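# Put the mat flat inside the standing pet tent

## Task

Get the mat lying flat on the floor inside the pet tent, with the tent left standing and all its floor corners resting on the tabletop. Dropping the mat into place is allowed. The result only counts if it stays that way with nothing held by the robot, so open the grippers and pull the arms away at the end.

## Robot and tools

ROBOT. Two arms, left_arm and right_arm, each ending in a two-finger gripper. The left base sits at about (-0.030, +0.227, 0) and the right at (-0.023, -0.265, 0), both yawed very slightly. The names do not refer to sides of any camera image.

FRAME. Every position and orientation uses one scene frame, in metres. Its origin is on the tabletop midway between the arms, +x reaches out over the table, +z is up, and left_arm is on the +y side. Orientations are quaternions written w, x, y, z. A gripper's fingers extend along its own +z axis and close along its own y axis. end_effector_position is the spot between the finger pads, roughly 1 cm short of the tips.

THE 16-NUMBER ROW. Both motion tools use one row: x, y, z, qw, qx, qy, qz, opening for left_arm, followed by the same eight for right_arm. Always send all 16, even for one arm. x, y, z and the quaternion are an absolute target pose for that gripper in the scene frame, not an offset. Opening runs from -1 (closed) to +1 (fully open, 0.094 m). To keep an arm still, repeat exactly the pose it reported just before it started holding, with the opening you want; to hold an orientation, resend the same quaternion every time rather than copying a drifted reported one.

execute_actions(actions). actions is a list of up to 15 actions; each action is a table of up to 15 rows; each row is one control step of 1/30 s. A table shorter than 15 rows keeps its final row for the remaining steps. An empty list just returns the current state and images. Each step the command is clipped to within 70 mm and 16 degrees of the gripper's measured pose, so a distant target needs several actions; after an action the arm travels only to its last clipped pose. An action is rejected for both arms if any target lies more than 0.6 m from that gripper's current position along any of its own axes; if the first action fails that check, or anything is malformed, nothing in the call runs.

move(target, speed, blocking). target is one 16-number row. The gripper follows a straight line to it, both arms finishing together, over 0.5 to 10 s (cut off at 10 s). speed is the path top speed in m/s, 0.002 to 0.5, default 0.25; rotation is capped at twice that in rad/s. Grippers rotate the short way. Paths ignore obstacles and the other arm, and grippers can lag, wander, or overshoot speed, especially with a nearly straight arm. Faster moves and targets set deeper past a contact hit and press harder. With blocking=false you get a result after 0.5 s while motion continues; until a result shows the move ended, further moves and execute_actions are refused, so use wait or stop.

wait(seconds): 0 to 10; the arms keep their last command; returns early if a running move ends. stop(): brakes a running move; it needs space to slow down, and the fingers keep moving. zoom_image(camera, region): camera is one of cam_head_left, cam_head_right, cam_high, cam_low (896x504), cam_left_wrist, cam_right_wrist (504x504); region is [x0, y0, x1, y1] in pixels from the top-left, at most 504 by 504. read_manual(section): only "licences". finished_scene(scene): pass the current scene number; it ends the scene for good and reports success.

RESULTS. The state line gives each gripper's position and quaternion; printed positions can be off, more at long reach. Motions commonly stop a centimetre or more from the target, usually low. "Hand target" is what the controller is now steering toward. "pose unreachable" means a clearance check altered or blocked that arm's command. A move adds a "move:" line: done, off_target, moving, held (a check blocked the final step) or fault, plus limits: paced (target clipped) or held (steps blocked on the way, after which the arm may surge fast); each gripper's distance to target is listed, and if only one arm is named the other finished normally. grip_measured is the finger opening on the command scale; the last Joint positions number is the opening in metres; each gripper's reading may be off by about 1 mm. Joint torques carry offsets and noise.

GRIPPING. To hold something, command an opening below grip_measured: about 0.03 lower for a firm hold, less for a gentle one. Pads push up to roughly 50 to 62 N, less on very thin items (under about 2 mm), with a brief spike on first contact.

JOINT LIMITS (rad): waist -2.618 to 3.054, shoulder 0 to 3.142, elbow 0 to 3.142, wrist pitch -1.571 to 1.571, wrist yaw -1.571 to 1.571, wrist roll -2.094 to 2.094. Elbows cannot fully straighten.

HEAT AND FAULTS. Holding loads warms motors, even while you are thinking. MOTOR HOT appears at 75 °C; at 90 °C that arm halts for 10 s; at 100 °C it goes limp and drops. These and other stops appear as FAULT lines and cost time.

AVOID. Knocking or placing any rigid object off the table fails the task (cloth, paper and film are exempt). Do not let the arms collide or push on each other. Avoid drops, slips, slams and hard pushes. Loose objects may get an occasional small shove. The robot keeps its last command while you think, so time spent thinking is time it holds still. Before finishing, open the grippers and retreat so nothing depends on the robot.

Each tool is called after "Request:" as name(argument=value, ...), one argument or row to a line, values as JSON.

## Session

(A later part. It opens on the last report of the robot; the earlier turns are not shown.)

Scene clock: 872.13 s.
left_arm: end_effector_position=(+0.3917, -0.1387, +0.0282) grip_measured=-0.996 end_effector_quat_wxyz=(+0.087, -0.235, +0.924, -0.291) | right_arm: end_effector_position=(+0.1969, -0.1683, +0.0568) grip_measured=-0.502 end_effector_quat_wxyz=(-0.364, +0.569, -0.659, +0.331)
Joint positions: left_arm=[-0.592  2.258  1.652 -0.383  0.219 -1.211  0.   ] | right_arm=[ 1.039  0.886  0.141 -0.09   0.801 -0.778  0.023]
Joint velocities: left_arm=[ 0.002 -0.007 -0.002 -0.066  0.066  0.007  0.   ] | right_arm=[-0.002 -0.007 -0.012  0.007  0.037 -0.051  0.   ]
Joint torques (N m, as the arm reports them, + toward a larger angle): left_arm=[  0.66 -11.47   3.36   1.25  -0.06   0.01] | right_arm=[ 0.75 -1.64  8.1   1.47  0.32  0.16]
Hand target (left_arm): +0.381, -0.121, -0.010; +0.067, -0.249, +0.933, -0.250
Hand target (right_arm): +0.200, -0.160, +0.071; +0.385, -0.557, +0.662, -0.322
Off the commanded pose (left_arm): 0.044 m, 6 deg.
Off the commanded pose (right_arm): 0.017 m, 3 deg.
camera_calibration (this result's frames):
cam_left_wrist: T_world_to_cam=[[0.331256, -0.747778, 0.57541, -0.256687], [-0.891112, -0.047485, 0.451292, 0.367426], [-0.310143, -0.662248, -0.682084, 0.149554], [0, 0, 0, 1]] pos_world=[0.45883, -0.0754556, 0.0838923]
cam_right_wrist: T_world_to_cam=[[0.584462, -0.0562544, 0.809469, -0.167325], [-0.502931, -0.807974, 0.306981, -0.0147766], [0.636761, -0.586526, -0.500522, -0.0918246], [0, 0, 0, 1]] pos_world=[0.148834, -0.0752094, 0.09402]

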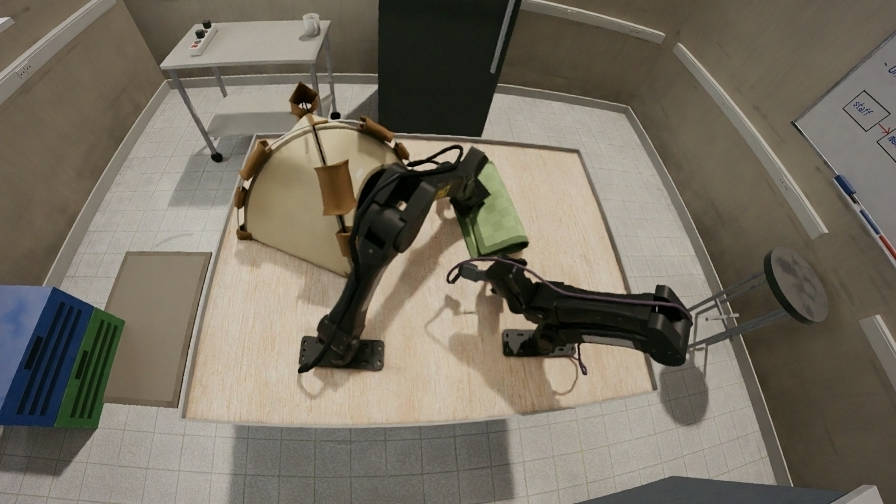

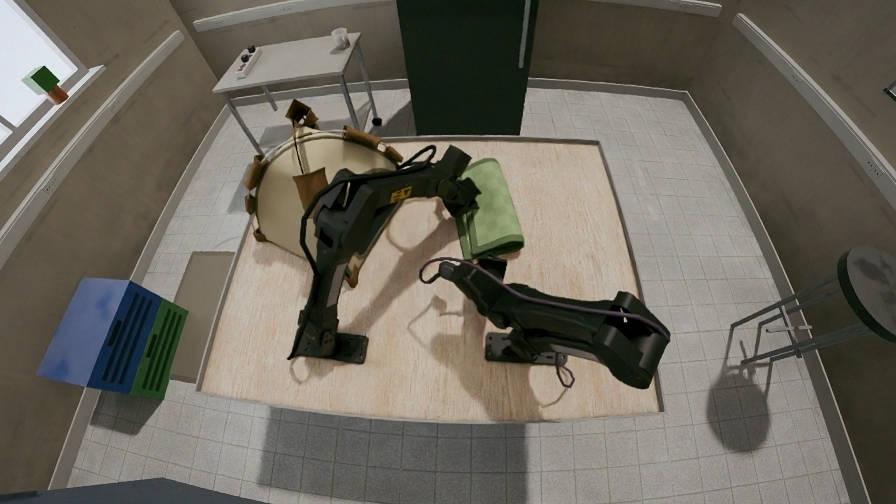

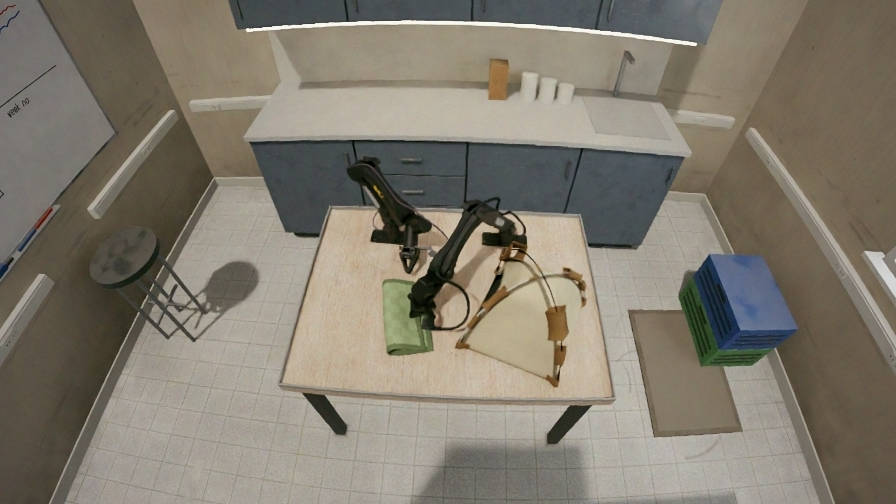

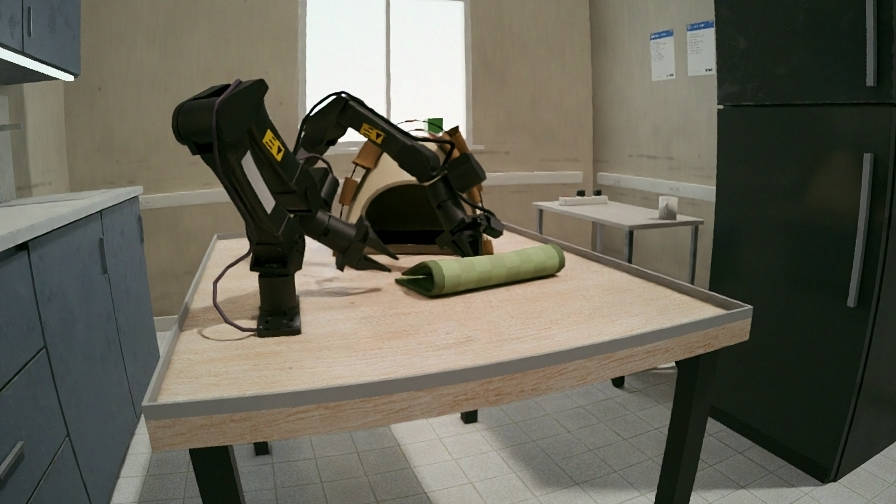

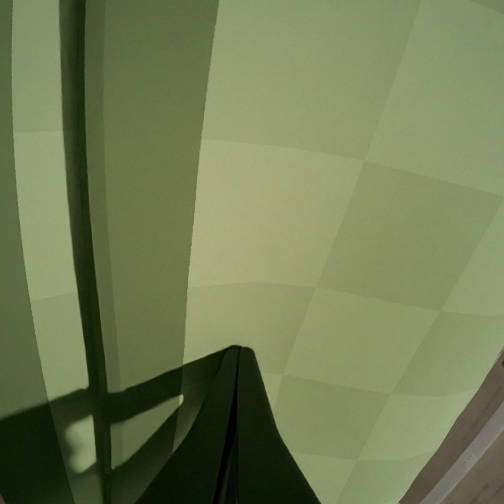

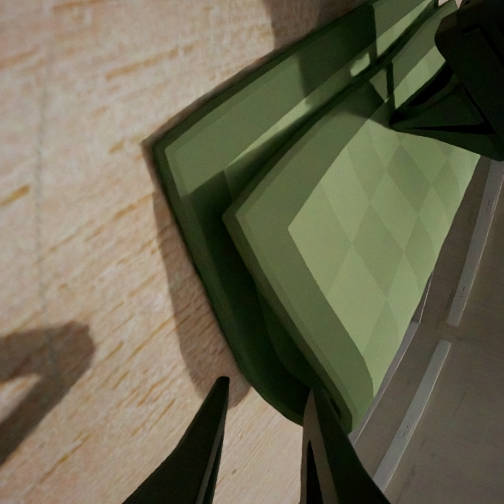

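Request:
move(
  target=[0.383,-0.122,-0.012,0.0670,-0.25,0.9330,-0.25,-1.0, 0.215,-0.19,0.13,0.436,-0.0939,0.8939,0.0458,0.0],
  speed=0.45,
)

Request:
move(
  target=[0.383,-0.122,-0.012,0.0670,-0.25,0.9330,-0.25,-1.0, 0.225,-0.18,0.10,0.2759,0.5656,0.6985,0.3407,0.75],
  speed=0.45,
)

Scene clock: 891.97 s.
left_arm: end_effector_position=(+0.3930, -0.1399, +0.0294) grip_measured=-0.996 end_effector_quat_wxyz=(+0.089, -0.234, +0.922, -0.294) | right_arm: end_effector_position=(+0.2113, -0.1896, +0.1113) grip_measured=-0.002 end_effector_quat_wxyz=(+0.417, -0.107, +0.902, +0.037)
Joint positions: left_arm=[-0.592  2.258  1.652 -0.375  0.22  -1.211  0.   ] | right_arm=[ 0.493  0.635  0.388 -0.473  0.164  0.114  0.047]
Joint velocities: left_arm=[-0.007 -0.027  0.002  0.007  0.081 -0.066 -0.   ] | right_arm=[ 0.012  0.012 -0.002 -0.095 -0.095  0.051  0.   ]
Joint torques (N m, as the arm reports them, + toward a larger angle): left_arm=[  0.7  -11.49   3.45   1.14  -0.09   0.01] | right_arm=[-1.13 -1.33  8.9   1.8  -0.02  0.05]
Hand target (left_arm): +0.381, -0.121, -0.010; +0.067, -0.249, +0.933, -0.250
Hand target (right_arm): +0.215, -0.190, +0.129; +0.436, -0.094, +0.894, +0.046
Off the commanded pose (left_arm): 0.046 m, 6 deg.
Off the commanded pose (right_arm): 0.019 m, 3 deg.
move: off_target (left_arm, right_arm)
camera_calibration (this result's frames):
cam_left_wrist: T_world_to_cam=[[0.327067, -0.744484, 0.582041, -0.256817], [-0.894022, -0.0442055, 0.445836, 0.369727], [-0.306188, -0.666176, -0.680043, 0.147812], [0, 0, 0, 1]] pos_world=[0.459799, -0.0763828, 0.0851589]
cam_right_wrist: T_world_to_cam=[[0.33411, -0.942138, 0.0273247, -0.249078], [-0.911931, -0.330454, -0.243274, 0.196769], [0.238228, 0.0563623, -0.969573, 0.172061], [0, 0, 0, 1]] pos_world=[0.221669, -0.17934, 0.221501]

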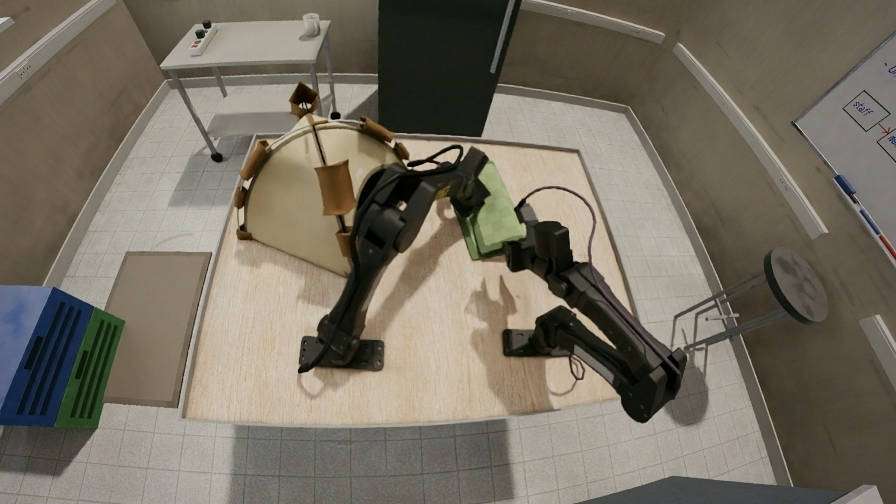

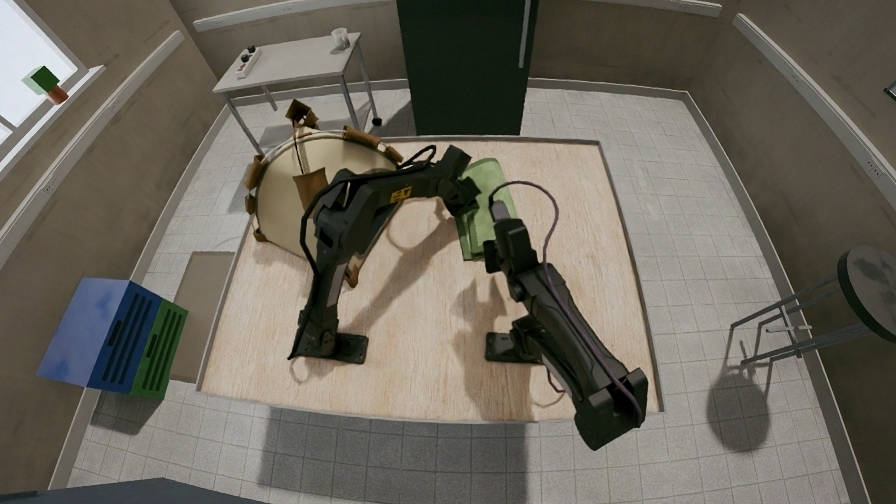

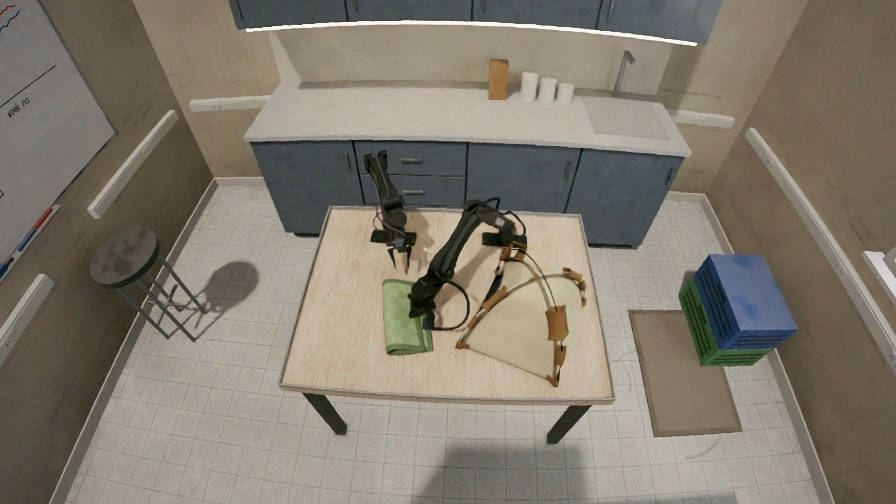

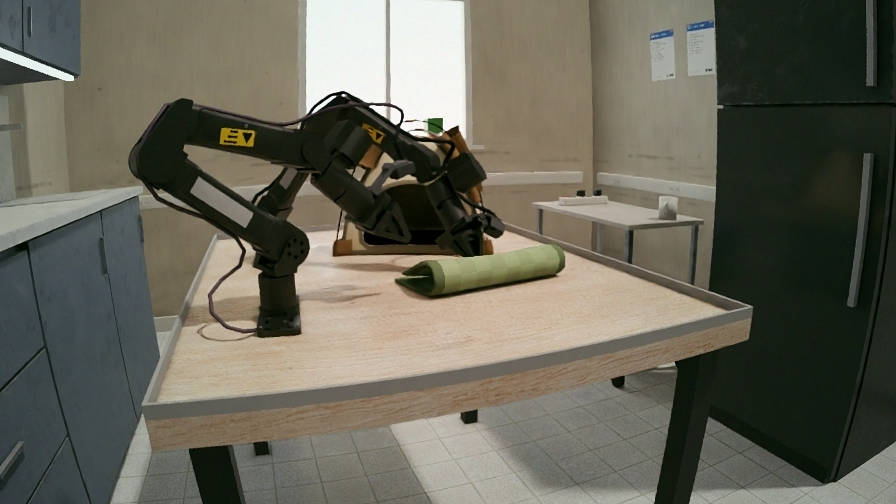

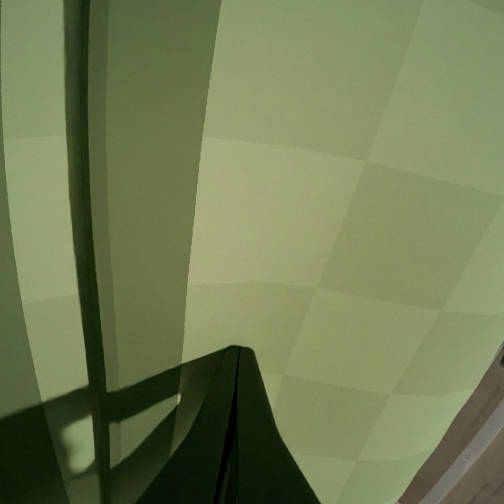

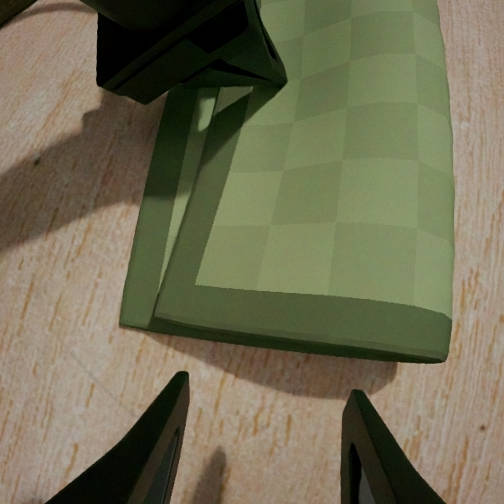

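Scene clock: 894.47 s.
left_arm: end_effector_position=(+0.3940, -0.1409, +0.0304) grip_measured=-0.996 end_effector_quat_wxyz=(+0.091, -0.233, +0.922, -0.297) | right_arm: end_effector_position=(+0.2246, -0.1807, +0.1044) grip_measured=+0.748 end_effector_quat_wxyz=(+0.273, +0.567, +0.697, +0.344)
Joint positions: left_arm=[-0.592  2.258  1.652 -0.368  0.221 -1.211  0.   ] | right_arm=[ 0.513  0.697  0.336 -0.314  0.178  1.722  0.082]
Joint velocities: left_arm=[ 0.002 -0.007  0.002  0.066 -0.037 -0.007  0.   ] | right_arm=[ 0.002 -0.012  0.002 -0.051 -0.022  0.022 -0.   ]
Joint torques (N m, as the arm reports them, + toward a larger angle): left_arm=[  0.72 -11.52   3.54   1.1   -0.09   0.  ] | right_arm=[1.16 0.95 5.37 2.14 0.19 0.03]
Hand target (left_arm): +0.381, -0.122, -0.010; +0.067, -0.249, +0.933, -0.250
Hand target (right_arm): +0.225, -0.180, +0.100; +0.276, +0.566, +0.699, +0.341
Off the commanded pose (left_arm): 0.048 m, 6 deg.
Off the commanded pose (right_arm): 0.004 m, 1 deg.
move: off_target (left_arm)
camera_calibration (this result's frames):
cam_left_wrist: T_world_to_cam=[[0.323771, -0.741906, 0.587152, -0.256899], [-0.896301, -0.0417625, 0.441475, 0.37154], [-0.303012, -0.669202, -0.678493, 0.14643], [0, 0, 0, 1]] pos_world=[0.460558, -0.0770872, 0.0861644]
cam_right_wrist: T_world_to_cam=[[-0.517456, -0.184273, -0.835633, 0.173287], [-0.677903, 0.684207, 0.268903, 0.287464], [0.522194, 0.705624, -0.478967, 0.164033], [0, 0, 0, 1]] pos_world=[0.198884, -0.280498, 0.146071]

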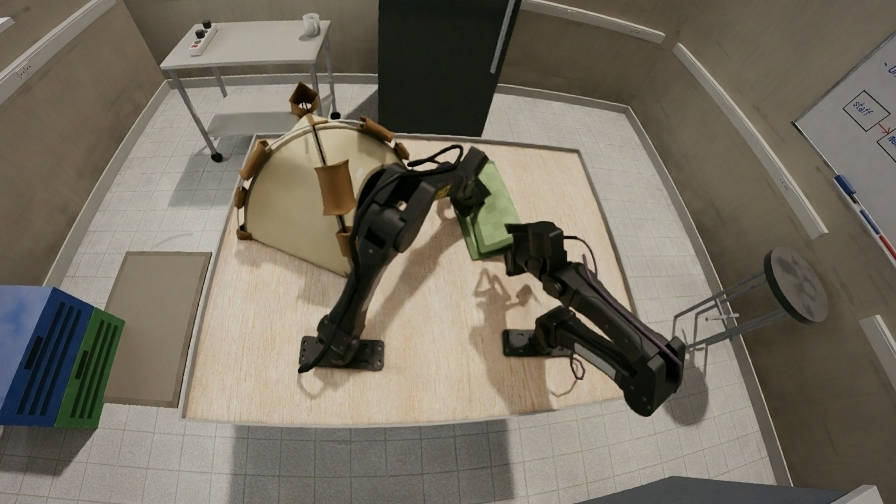

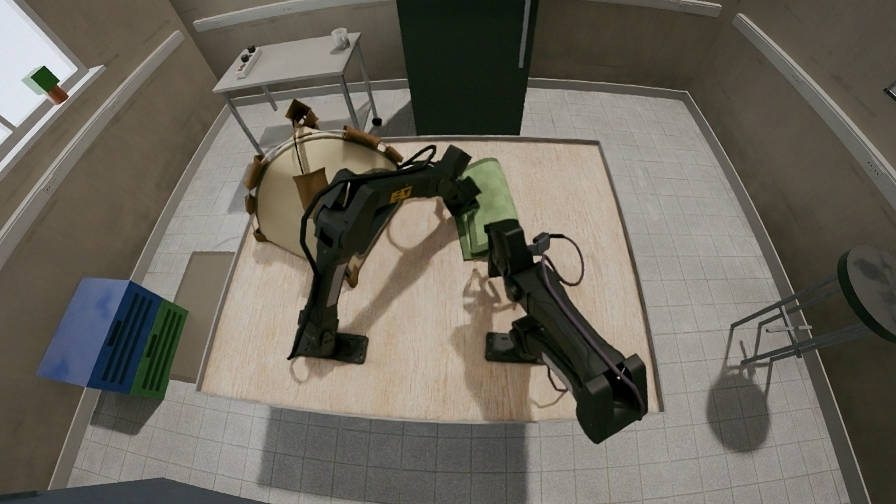

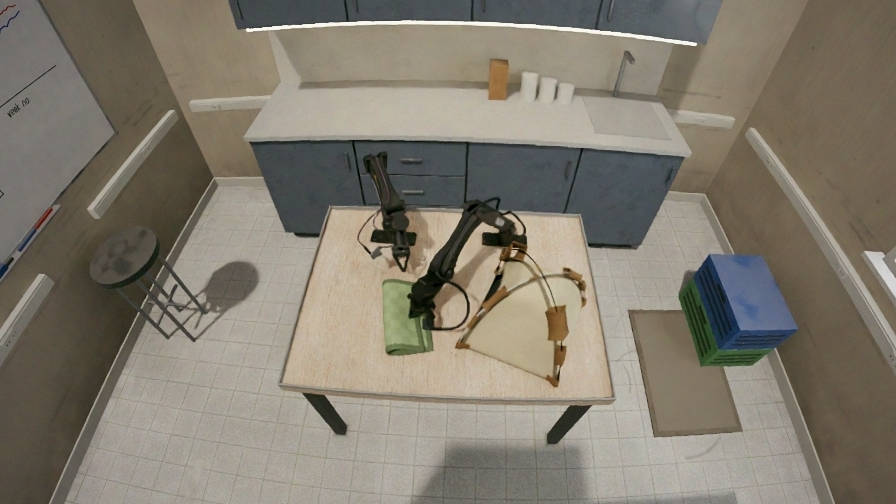

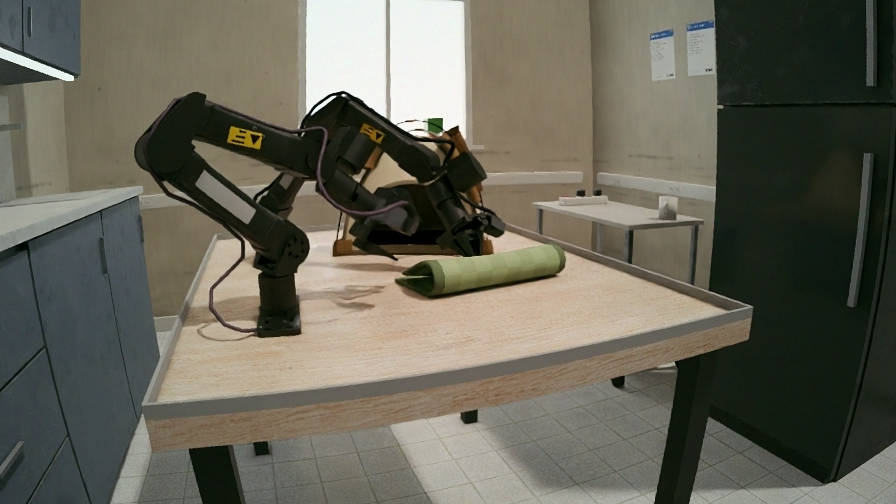

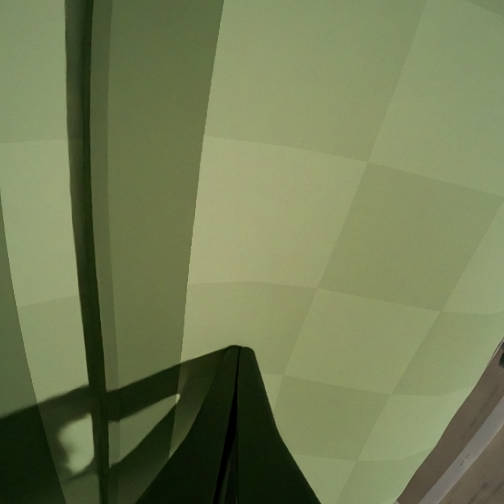

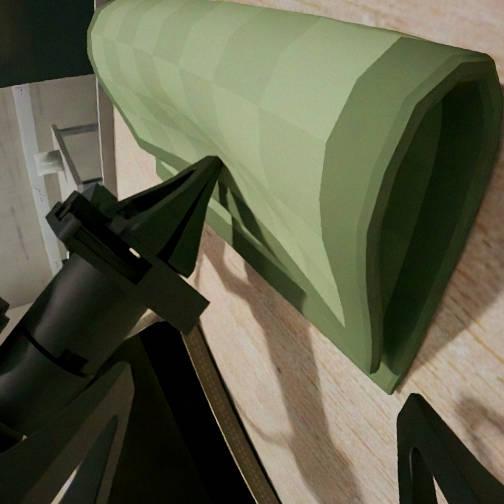

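Request:
move(
  target=[0.383,-0.122,-0.012,0.0670,-0.25,0.9330,-0.25,-1.0, 0.226,-0.176,0.038,0.2759,0.5656,0.6985,0.3407,0.75],
  speed=0.1,
)

Scene clock: 917.80 s.
left_arm: end_effector_position=(+0.3945, -0.1412, +0.0308) grip_measured=-0.996 end_effector_quat_wxyz=(+0.091, -0.233, +0.921, -0.298) | right_arm: end_effector_position=(+0.2291, -0.1757, +0.0442) grip_measured=+0.748 end_effector_quat_wxyz=(+0.275, +0.567, +0.695, +0.346)
Joint positions: left_arm=[-0.592  2.258  1.652 -0.365  0.221 -1.211  0.   ] | right_arm=[0.535 0.907 0.125 0.112 0.197 1.738 0.082]
Joint velocities: left_arm=[-0.002  0.007 -0.017  0.022 -0.007 -0.022 -0.001] | right_arm=[-0.002  0.022 -0.022 -0.022 -0.037  0.037 -0.001]
Joint torques (N m, as the arm reports them, + toward a larger angle): left_arm=[  0.74 -11.56   3.56   1.06  -0.12   0.  ] | right_arm=[1.07 0.44 4.52 2.11 0.2  0.04]
Hand target (left_arm): +0.381, -0.121, -0.010; +0.067, -0.249, +0.933, -0.250
Hand target (right_arm): +0.226, -0.176, +0.038; +0.276, +0.565, +0.699, +0.341
Off the commanded pose (left_arm): 0.048 m, 7 deg.
Off the commanded pose (right_arm): 0.007 m, 1 deg.
move: off_target (left_arm)
camera_calibration (this result's frames):
cam_left_wrist: T_world_to_cam=[[0.322339, -0.740824, 0.589303, -0.256928], [-0.897373, -0.0409519, 0.439368, 0.372383], [-0.301361, -0.67045, -0.677996, 0.145772], [0, 0, 0, 1]] pos_world=[0.460914, -0.0773562, 0.0866281]
cam_right_wrist: T_world_to_cam=[[-0.513004, -0.179935, -0.839316, 0.126197], [-0.677793, 0.684885, 0.26745, 0.303406], [0.526711, 0.706085, -0.473307, 0.128055], [0, 0, 0, 1]] pos_world=[0.202938, -0.275509, 0.0853823]

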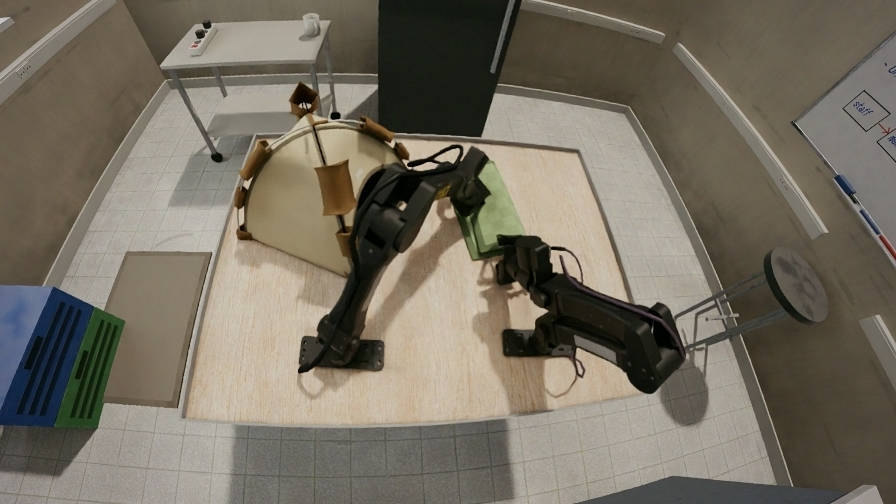

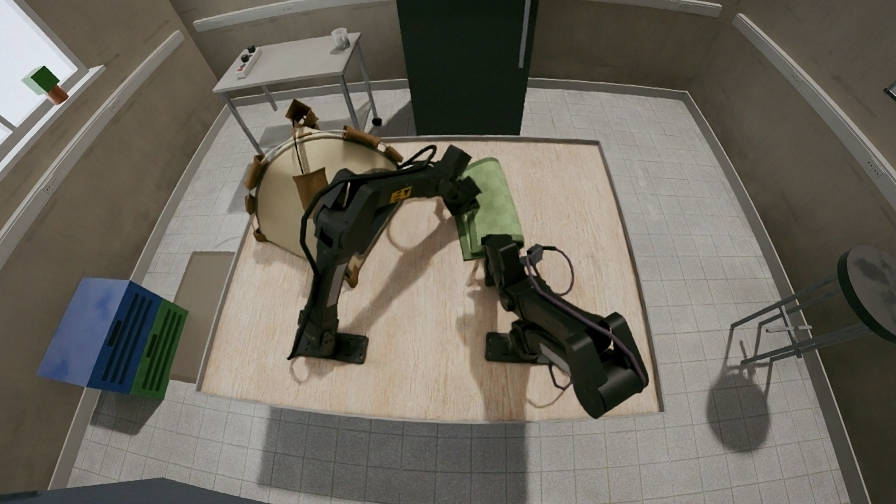

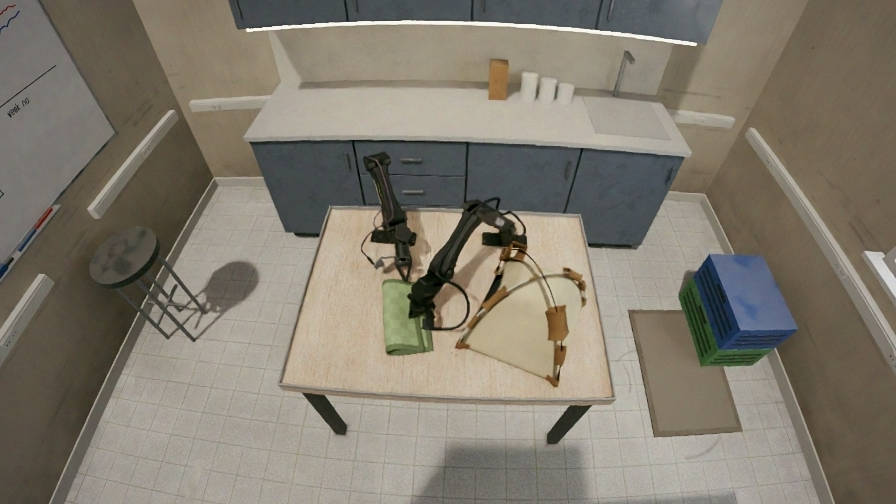

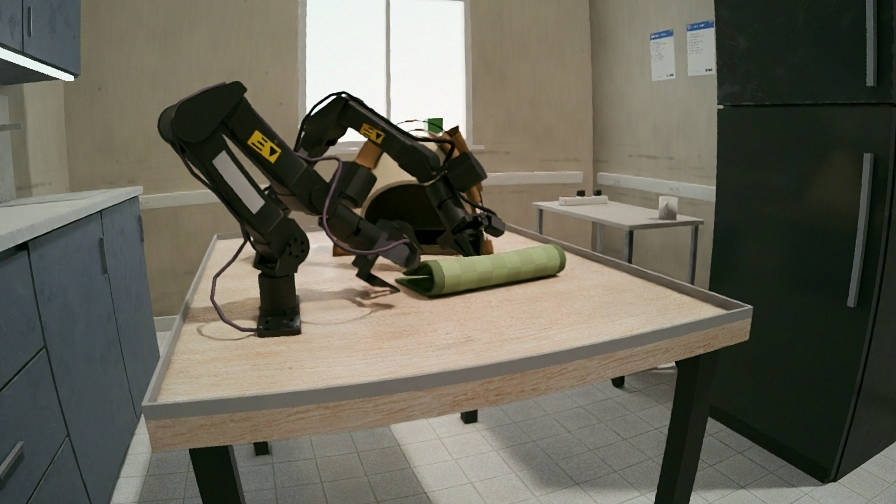

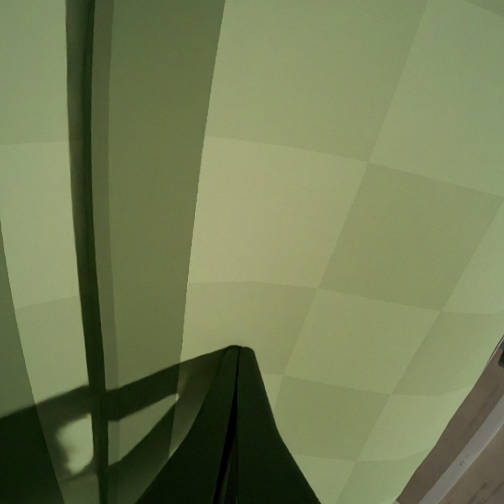

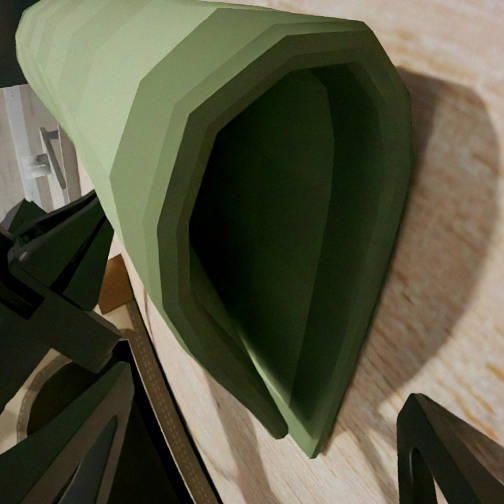

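Request:
move(
  target=[0.383,-0.122,-0.012,0.0670,-0.25,0.9330,-0.25,-1.0, 0.295,-0.168,0.036,0.3265,0.6272,0.6272,0.3265,0.75],
  speed=0.06,
)

Scene clock: 925.83 s.
left_arm: end_effector_position=(+0.3960, -0.1421, +0.0319) grip_measured=-0.996 end_effector_quat_wxyz=(+0.095, -0.232, +0.920, -0.301) | right_arm: end_effector_position=(+0.2968, -0.1690, +0.0449) grip_measured=+0.748 end_effector_quat_wxyz=(+0.333, +0.626, +0.615, +0.346)
Joint positions: left_arm=[-0.592  2.258  1.652 -0.356  0.219 -1.211  0.   ] | right_arm=[0.569 1.419 0.282 0.509 0.406 1.878 0.082]
Joint velocities: left_arm=[ 0.002 -0.007 -0.017 -0.051  0.037  0.037 -0.001] | right_arm=[-0.017  0.002 -0.002 -0.022 -0.022  0.037  0.   ]
Joint torques (N m, as the arm reports them, + toward a larger angle): left_arm=[  0.67 -11.5    3.69   0.99  -0.09   0.03] | right_arm=[ 0.67 -1.52  6.02  1.5   0.21  0.09]
Hand target (left_arm): +0.381, -0.122, -0.010; +0.067, -0.249, +0.933, -0.250
Hand target (right_arm): +0.295, -0.167, +0.036; +0.327, +0.627, +0.627, +0.326
Off the commanded pose (left_arm): 0.050 m, 7 deg.
Off the commanded pose (right_arm): 0.009 m, 3 deg.
move: off_target (left_arm, right_arm)
camera_calibration (this result's frames):
cam_left_wrist: T_world_to_cam=[[0.318569, -0.738143, 0.594693, -0.25699], [-0.900588, -0.0399605, 0.432833, 0.374858], [-0.295728, -0.67346, -0.677493, 0.14376], [0, 0, 0, 1]] pos_world=[0.461976, -0.0778987, 0.0879756]
cam_right_wrist: T_world_to_cam=[[-0.466654, -0.0572639, -0.882584, 0.171601], [-0.538797, 0.809762, 0.232342, 0.32593], [0.701378, 0.583957, -0.408733, 0.0126824], [0, 0, 0, 1]] pos_world=[0.246793, -0.261506, 0.0809081]

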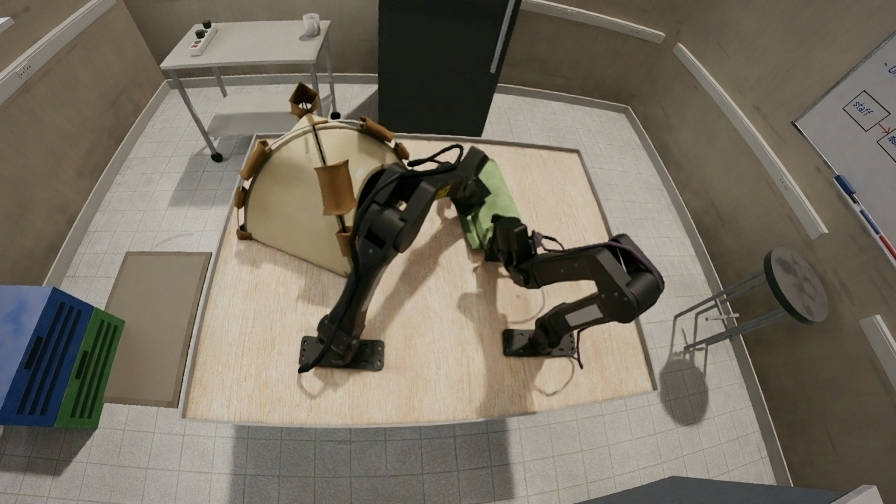

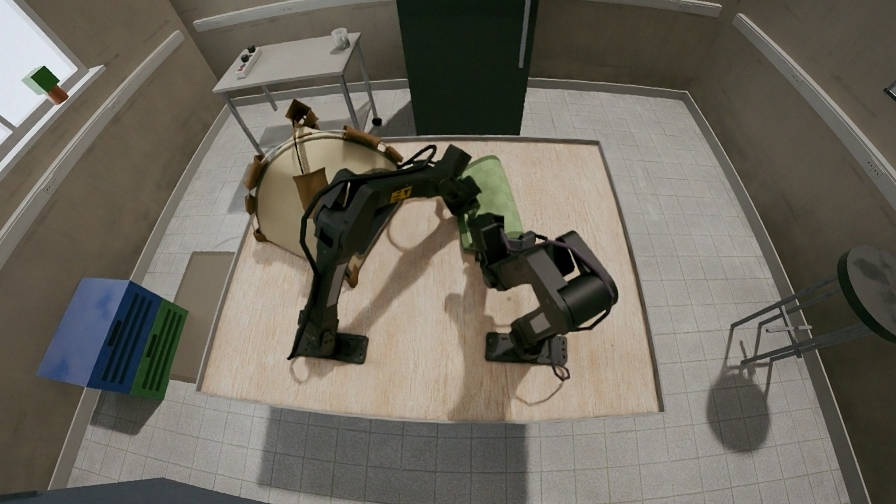

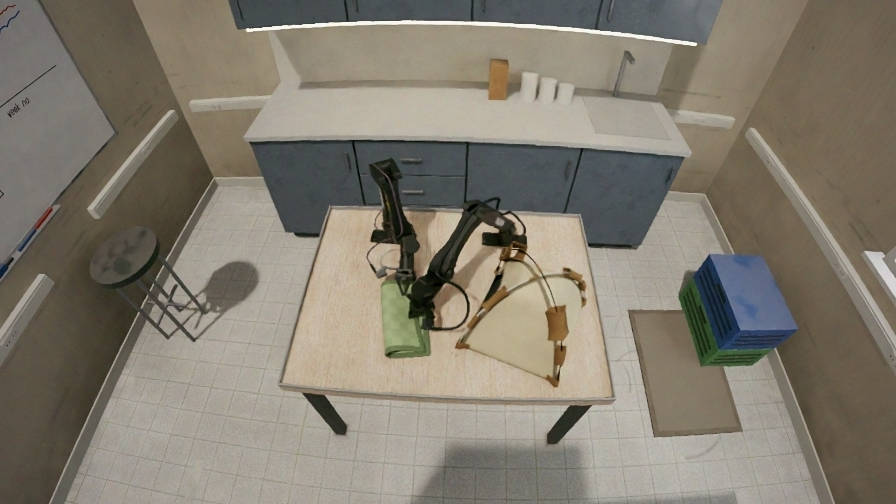

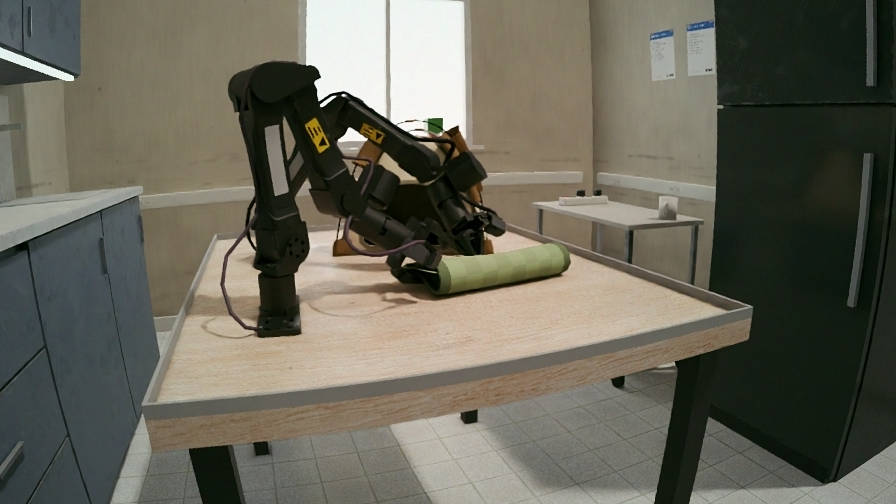

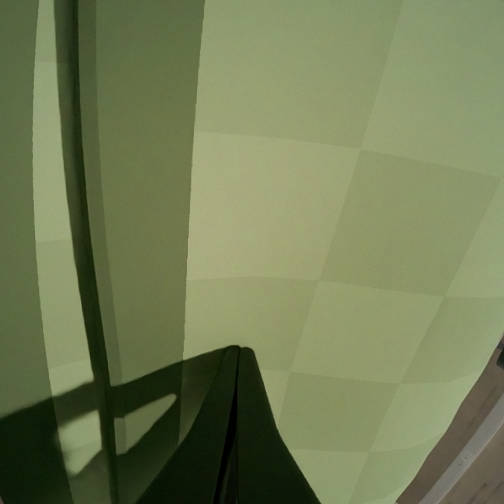

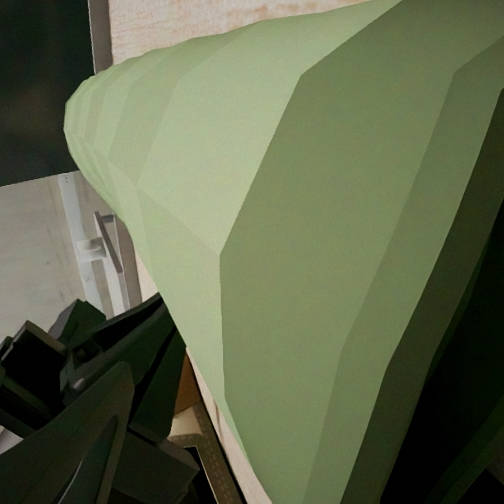

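Request:
zoom_image(
  camera="cam_low",
  region=[330, 200, 590, 330],
)

Request:
zoom_image(
  camera="cam_head_left",
  region=[420, 140, 600, 290],
)

Region (330, 200, 590, 330) of cam_low's 896x504 image, scaled by 1.938, with more detail than that image has.

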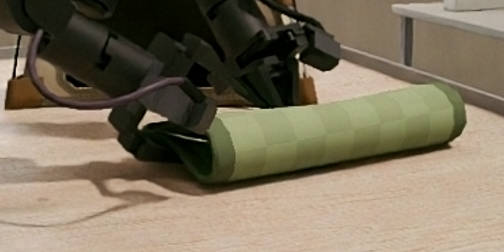

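Region (420, 140, 600, 290) of cam_head_left's 896x504 image, scaled by 2.800, with more detail than that image has.

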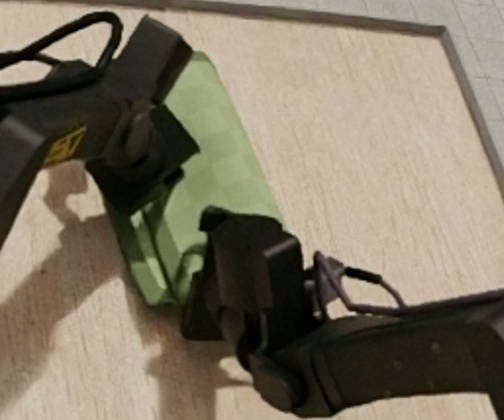

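Request:
zoom_image(
  camera="cam_low",
  region=[370, 230, 470, 310],
)

Request:
zoom_image(
  camera="cam_high",
  region=[350, 250, 470, 370],
)

Region (370, 230, 470, 310) of cam_low's 896x504 image, scaled by 5.040, with more detail than that image has; it fills the top 403 rows of this view, and the rest is white.

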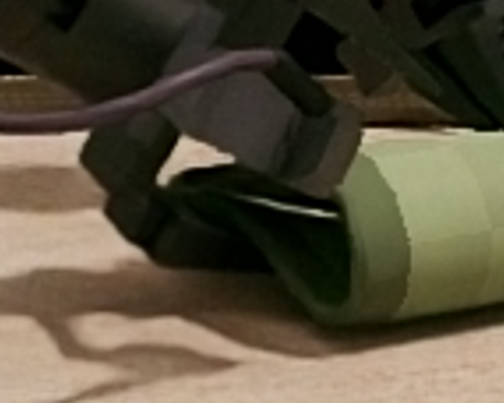

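Region (350, 250, 470, 370) of cam_high's 896x504 image, scaled by 4.200, with more detail than that image has.

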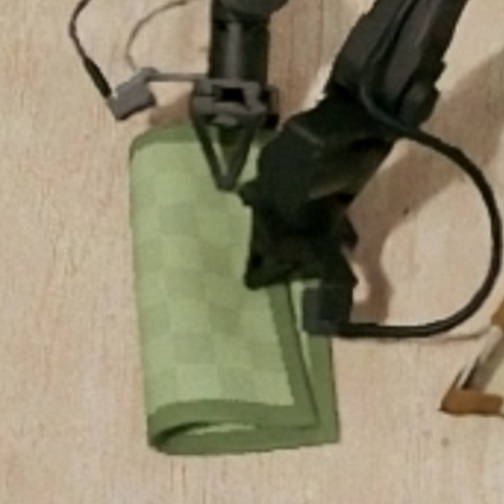

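Request:
move(
  target=[0.383,-0.122,-0.012,0.0670,-0.25,0.9330,-0.25,-1.0, 0.303,-0.170,0.030,0.3736,0.6218,0.5901,0.3545,0.1],
  speed=0.08,
)

Request:
zoom_image(
  camera="cam_low",
  region=[370, 230, 470, 310],
)

Scene clock: 944.73 s.
left_arm: end_effector_position=(+0.3984, -0.1425, +0.0331) grip_measured=-0.996 end_effector_quat_wxyz=(+0.100, -0.232, +0.919, -0.303) | right_arm: end_effector_position=(+0.3072, -0.1685, +0.0333) grip_measured=+0.102 end_effector_quat_wxyz=(+0.368, +0.625, +0.588, +0.359)
Joint positions: left_arm=[-0.592  2.258  1.652 -0.346  0.213 -1.211  0.   ] | right_arm=[0.6   1.618 0.258 0.793 0.498 1.885 0.052]
Joint velocities: left_arm=[ 0.002 -0.007  0.007 -0.007 -0.007  0.022 -0.001] | right_arm=[-0.007  0.012 -0.007  0.037 -0.022 -0.037  0.   ]
Joint torques (N m, as the arm reports them, + toward a larger angle): left_arm=[  0.64 -11.48   3.66   0.91  -0.04   0.  ] | right_arm=[ 0.85 -3.21  2.43  2.19  0.35 -0.05]
Hand target (left_arm): +0.382, -0.122, -0.010; +0.067, -0.249, +0.933, -0.250
Hand target (right_arm): +0.303, -0.170, +0.030; +0.373, +0.622, +0.590, +0.354
Off the commanded pose (left_arm): 0.052 m, 8 deg.
Off the commanded pose (right_arm): 0.006 m, 1 deg.
move: off_target (left_arm)
camera_calibration (this result's frames):
cam_left_wrist: T_world_to_cam=[[0.314685, -0.735915, 0.599501, -0.257032], [-0.905188, -0.0425807, 0.422874, 0.378257], [-0.285672, -0.675733, -0.679541, 0.140751], [0, 0, 0, 1]] pos_world=[0.463486, -0.0779376, 0.089782]
cam_right_wrist: T_world_to_cam=[[-0.398359, -0.0442771, -0.91616, 0.148626], [-0.514785, 0.837481, 0.183361, 0.332721], [0.759148, 0.544669, -0.356412, -0.0257928], [0, 0, 0, 1]] pos_world=[0.250067, -0.258018, 0.0659639]

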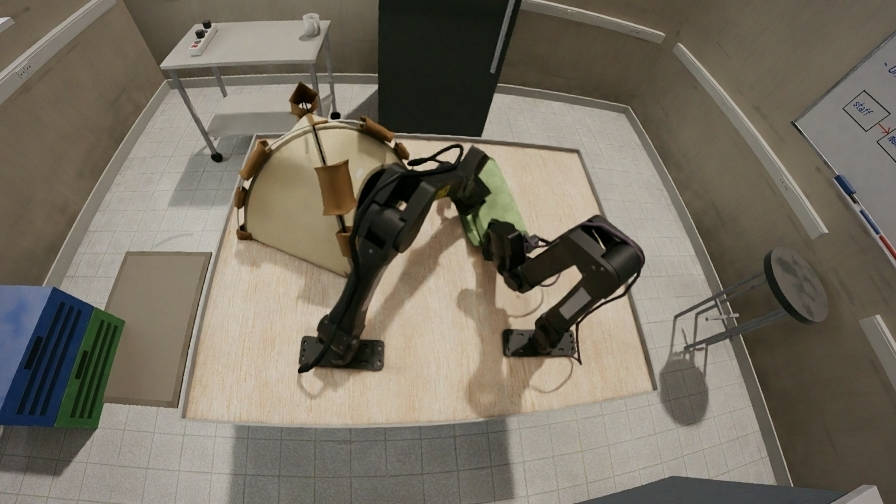

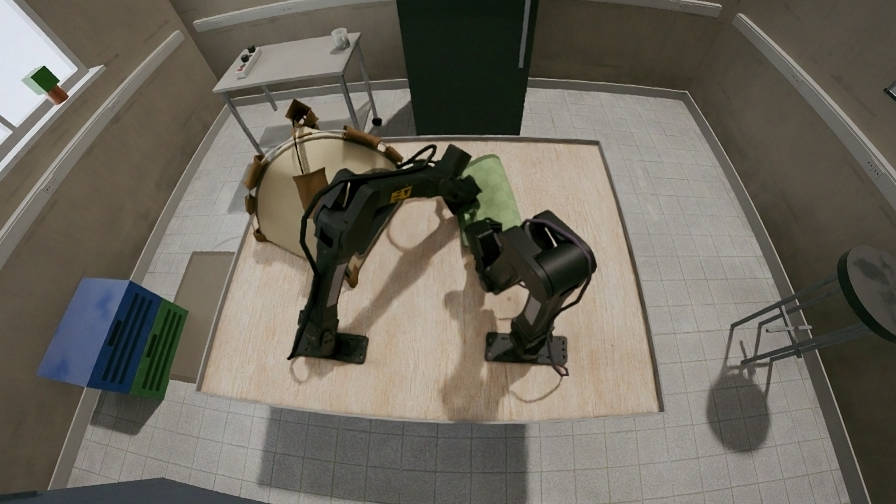

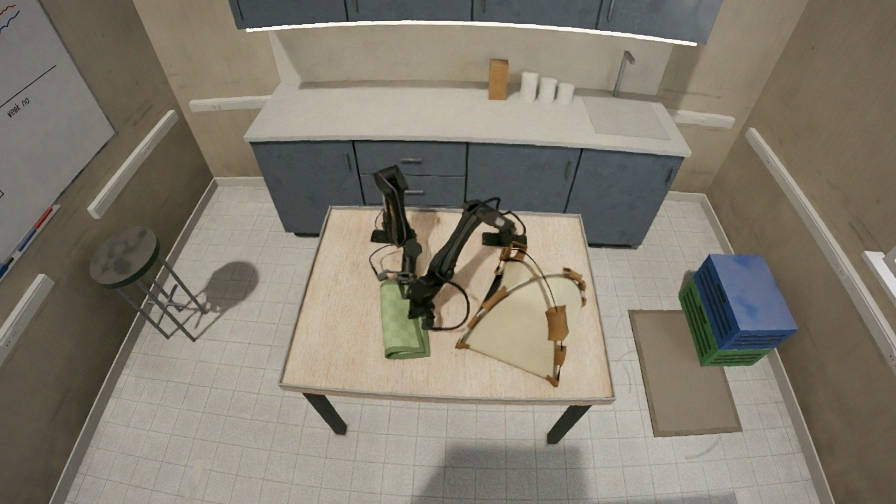

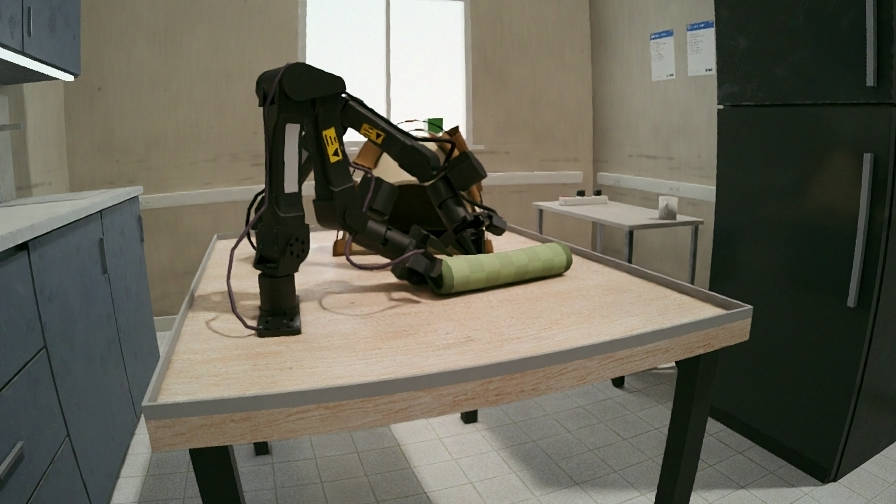

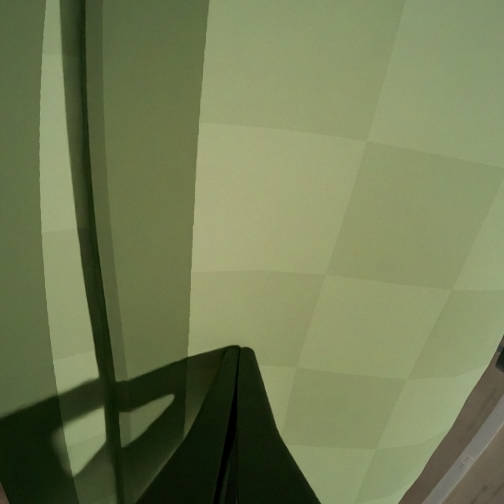

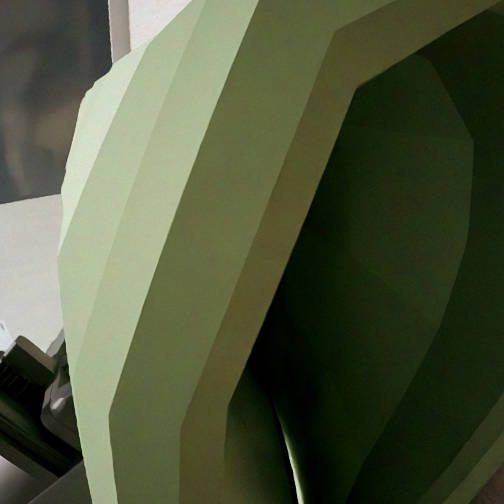

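Region (370, 230, 470, 310) of cam_low's 896x504 image, scaled by 5.040, with more detail than that image has; it fills the top 403 rows of this view, and the rest is white.

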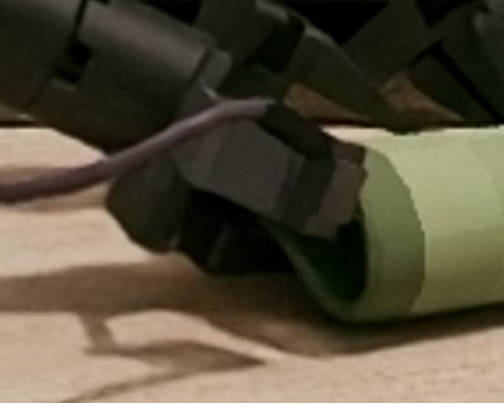

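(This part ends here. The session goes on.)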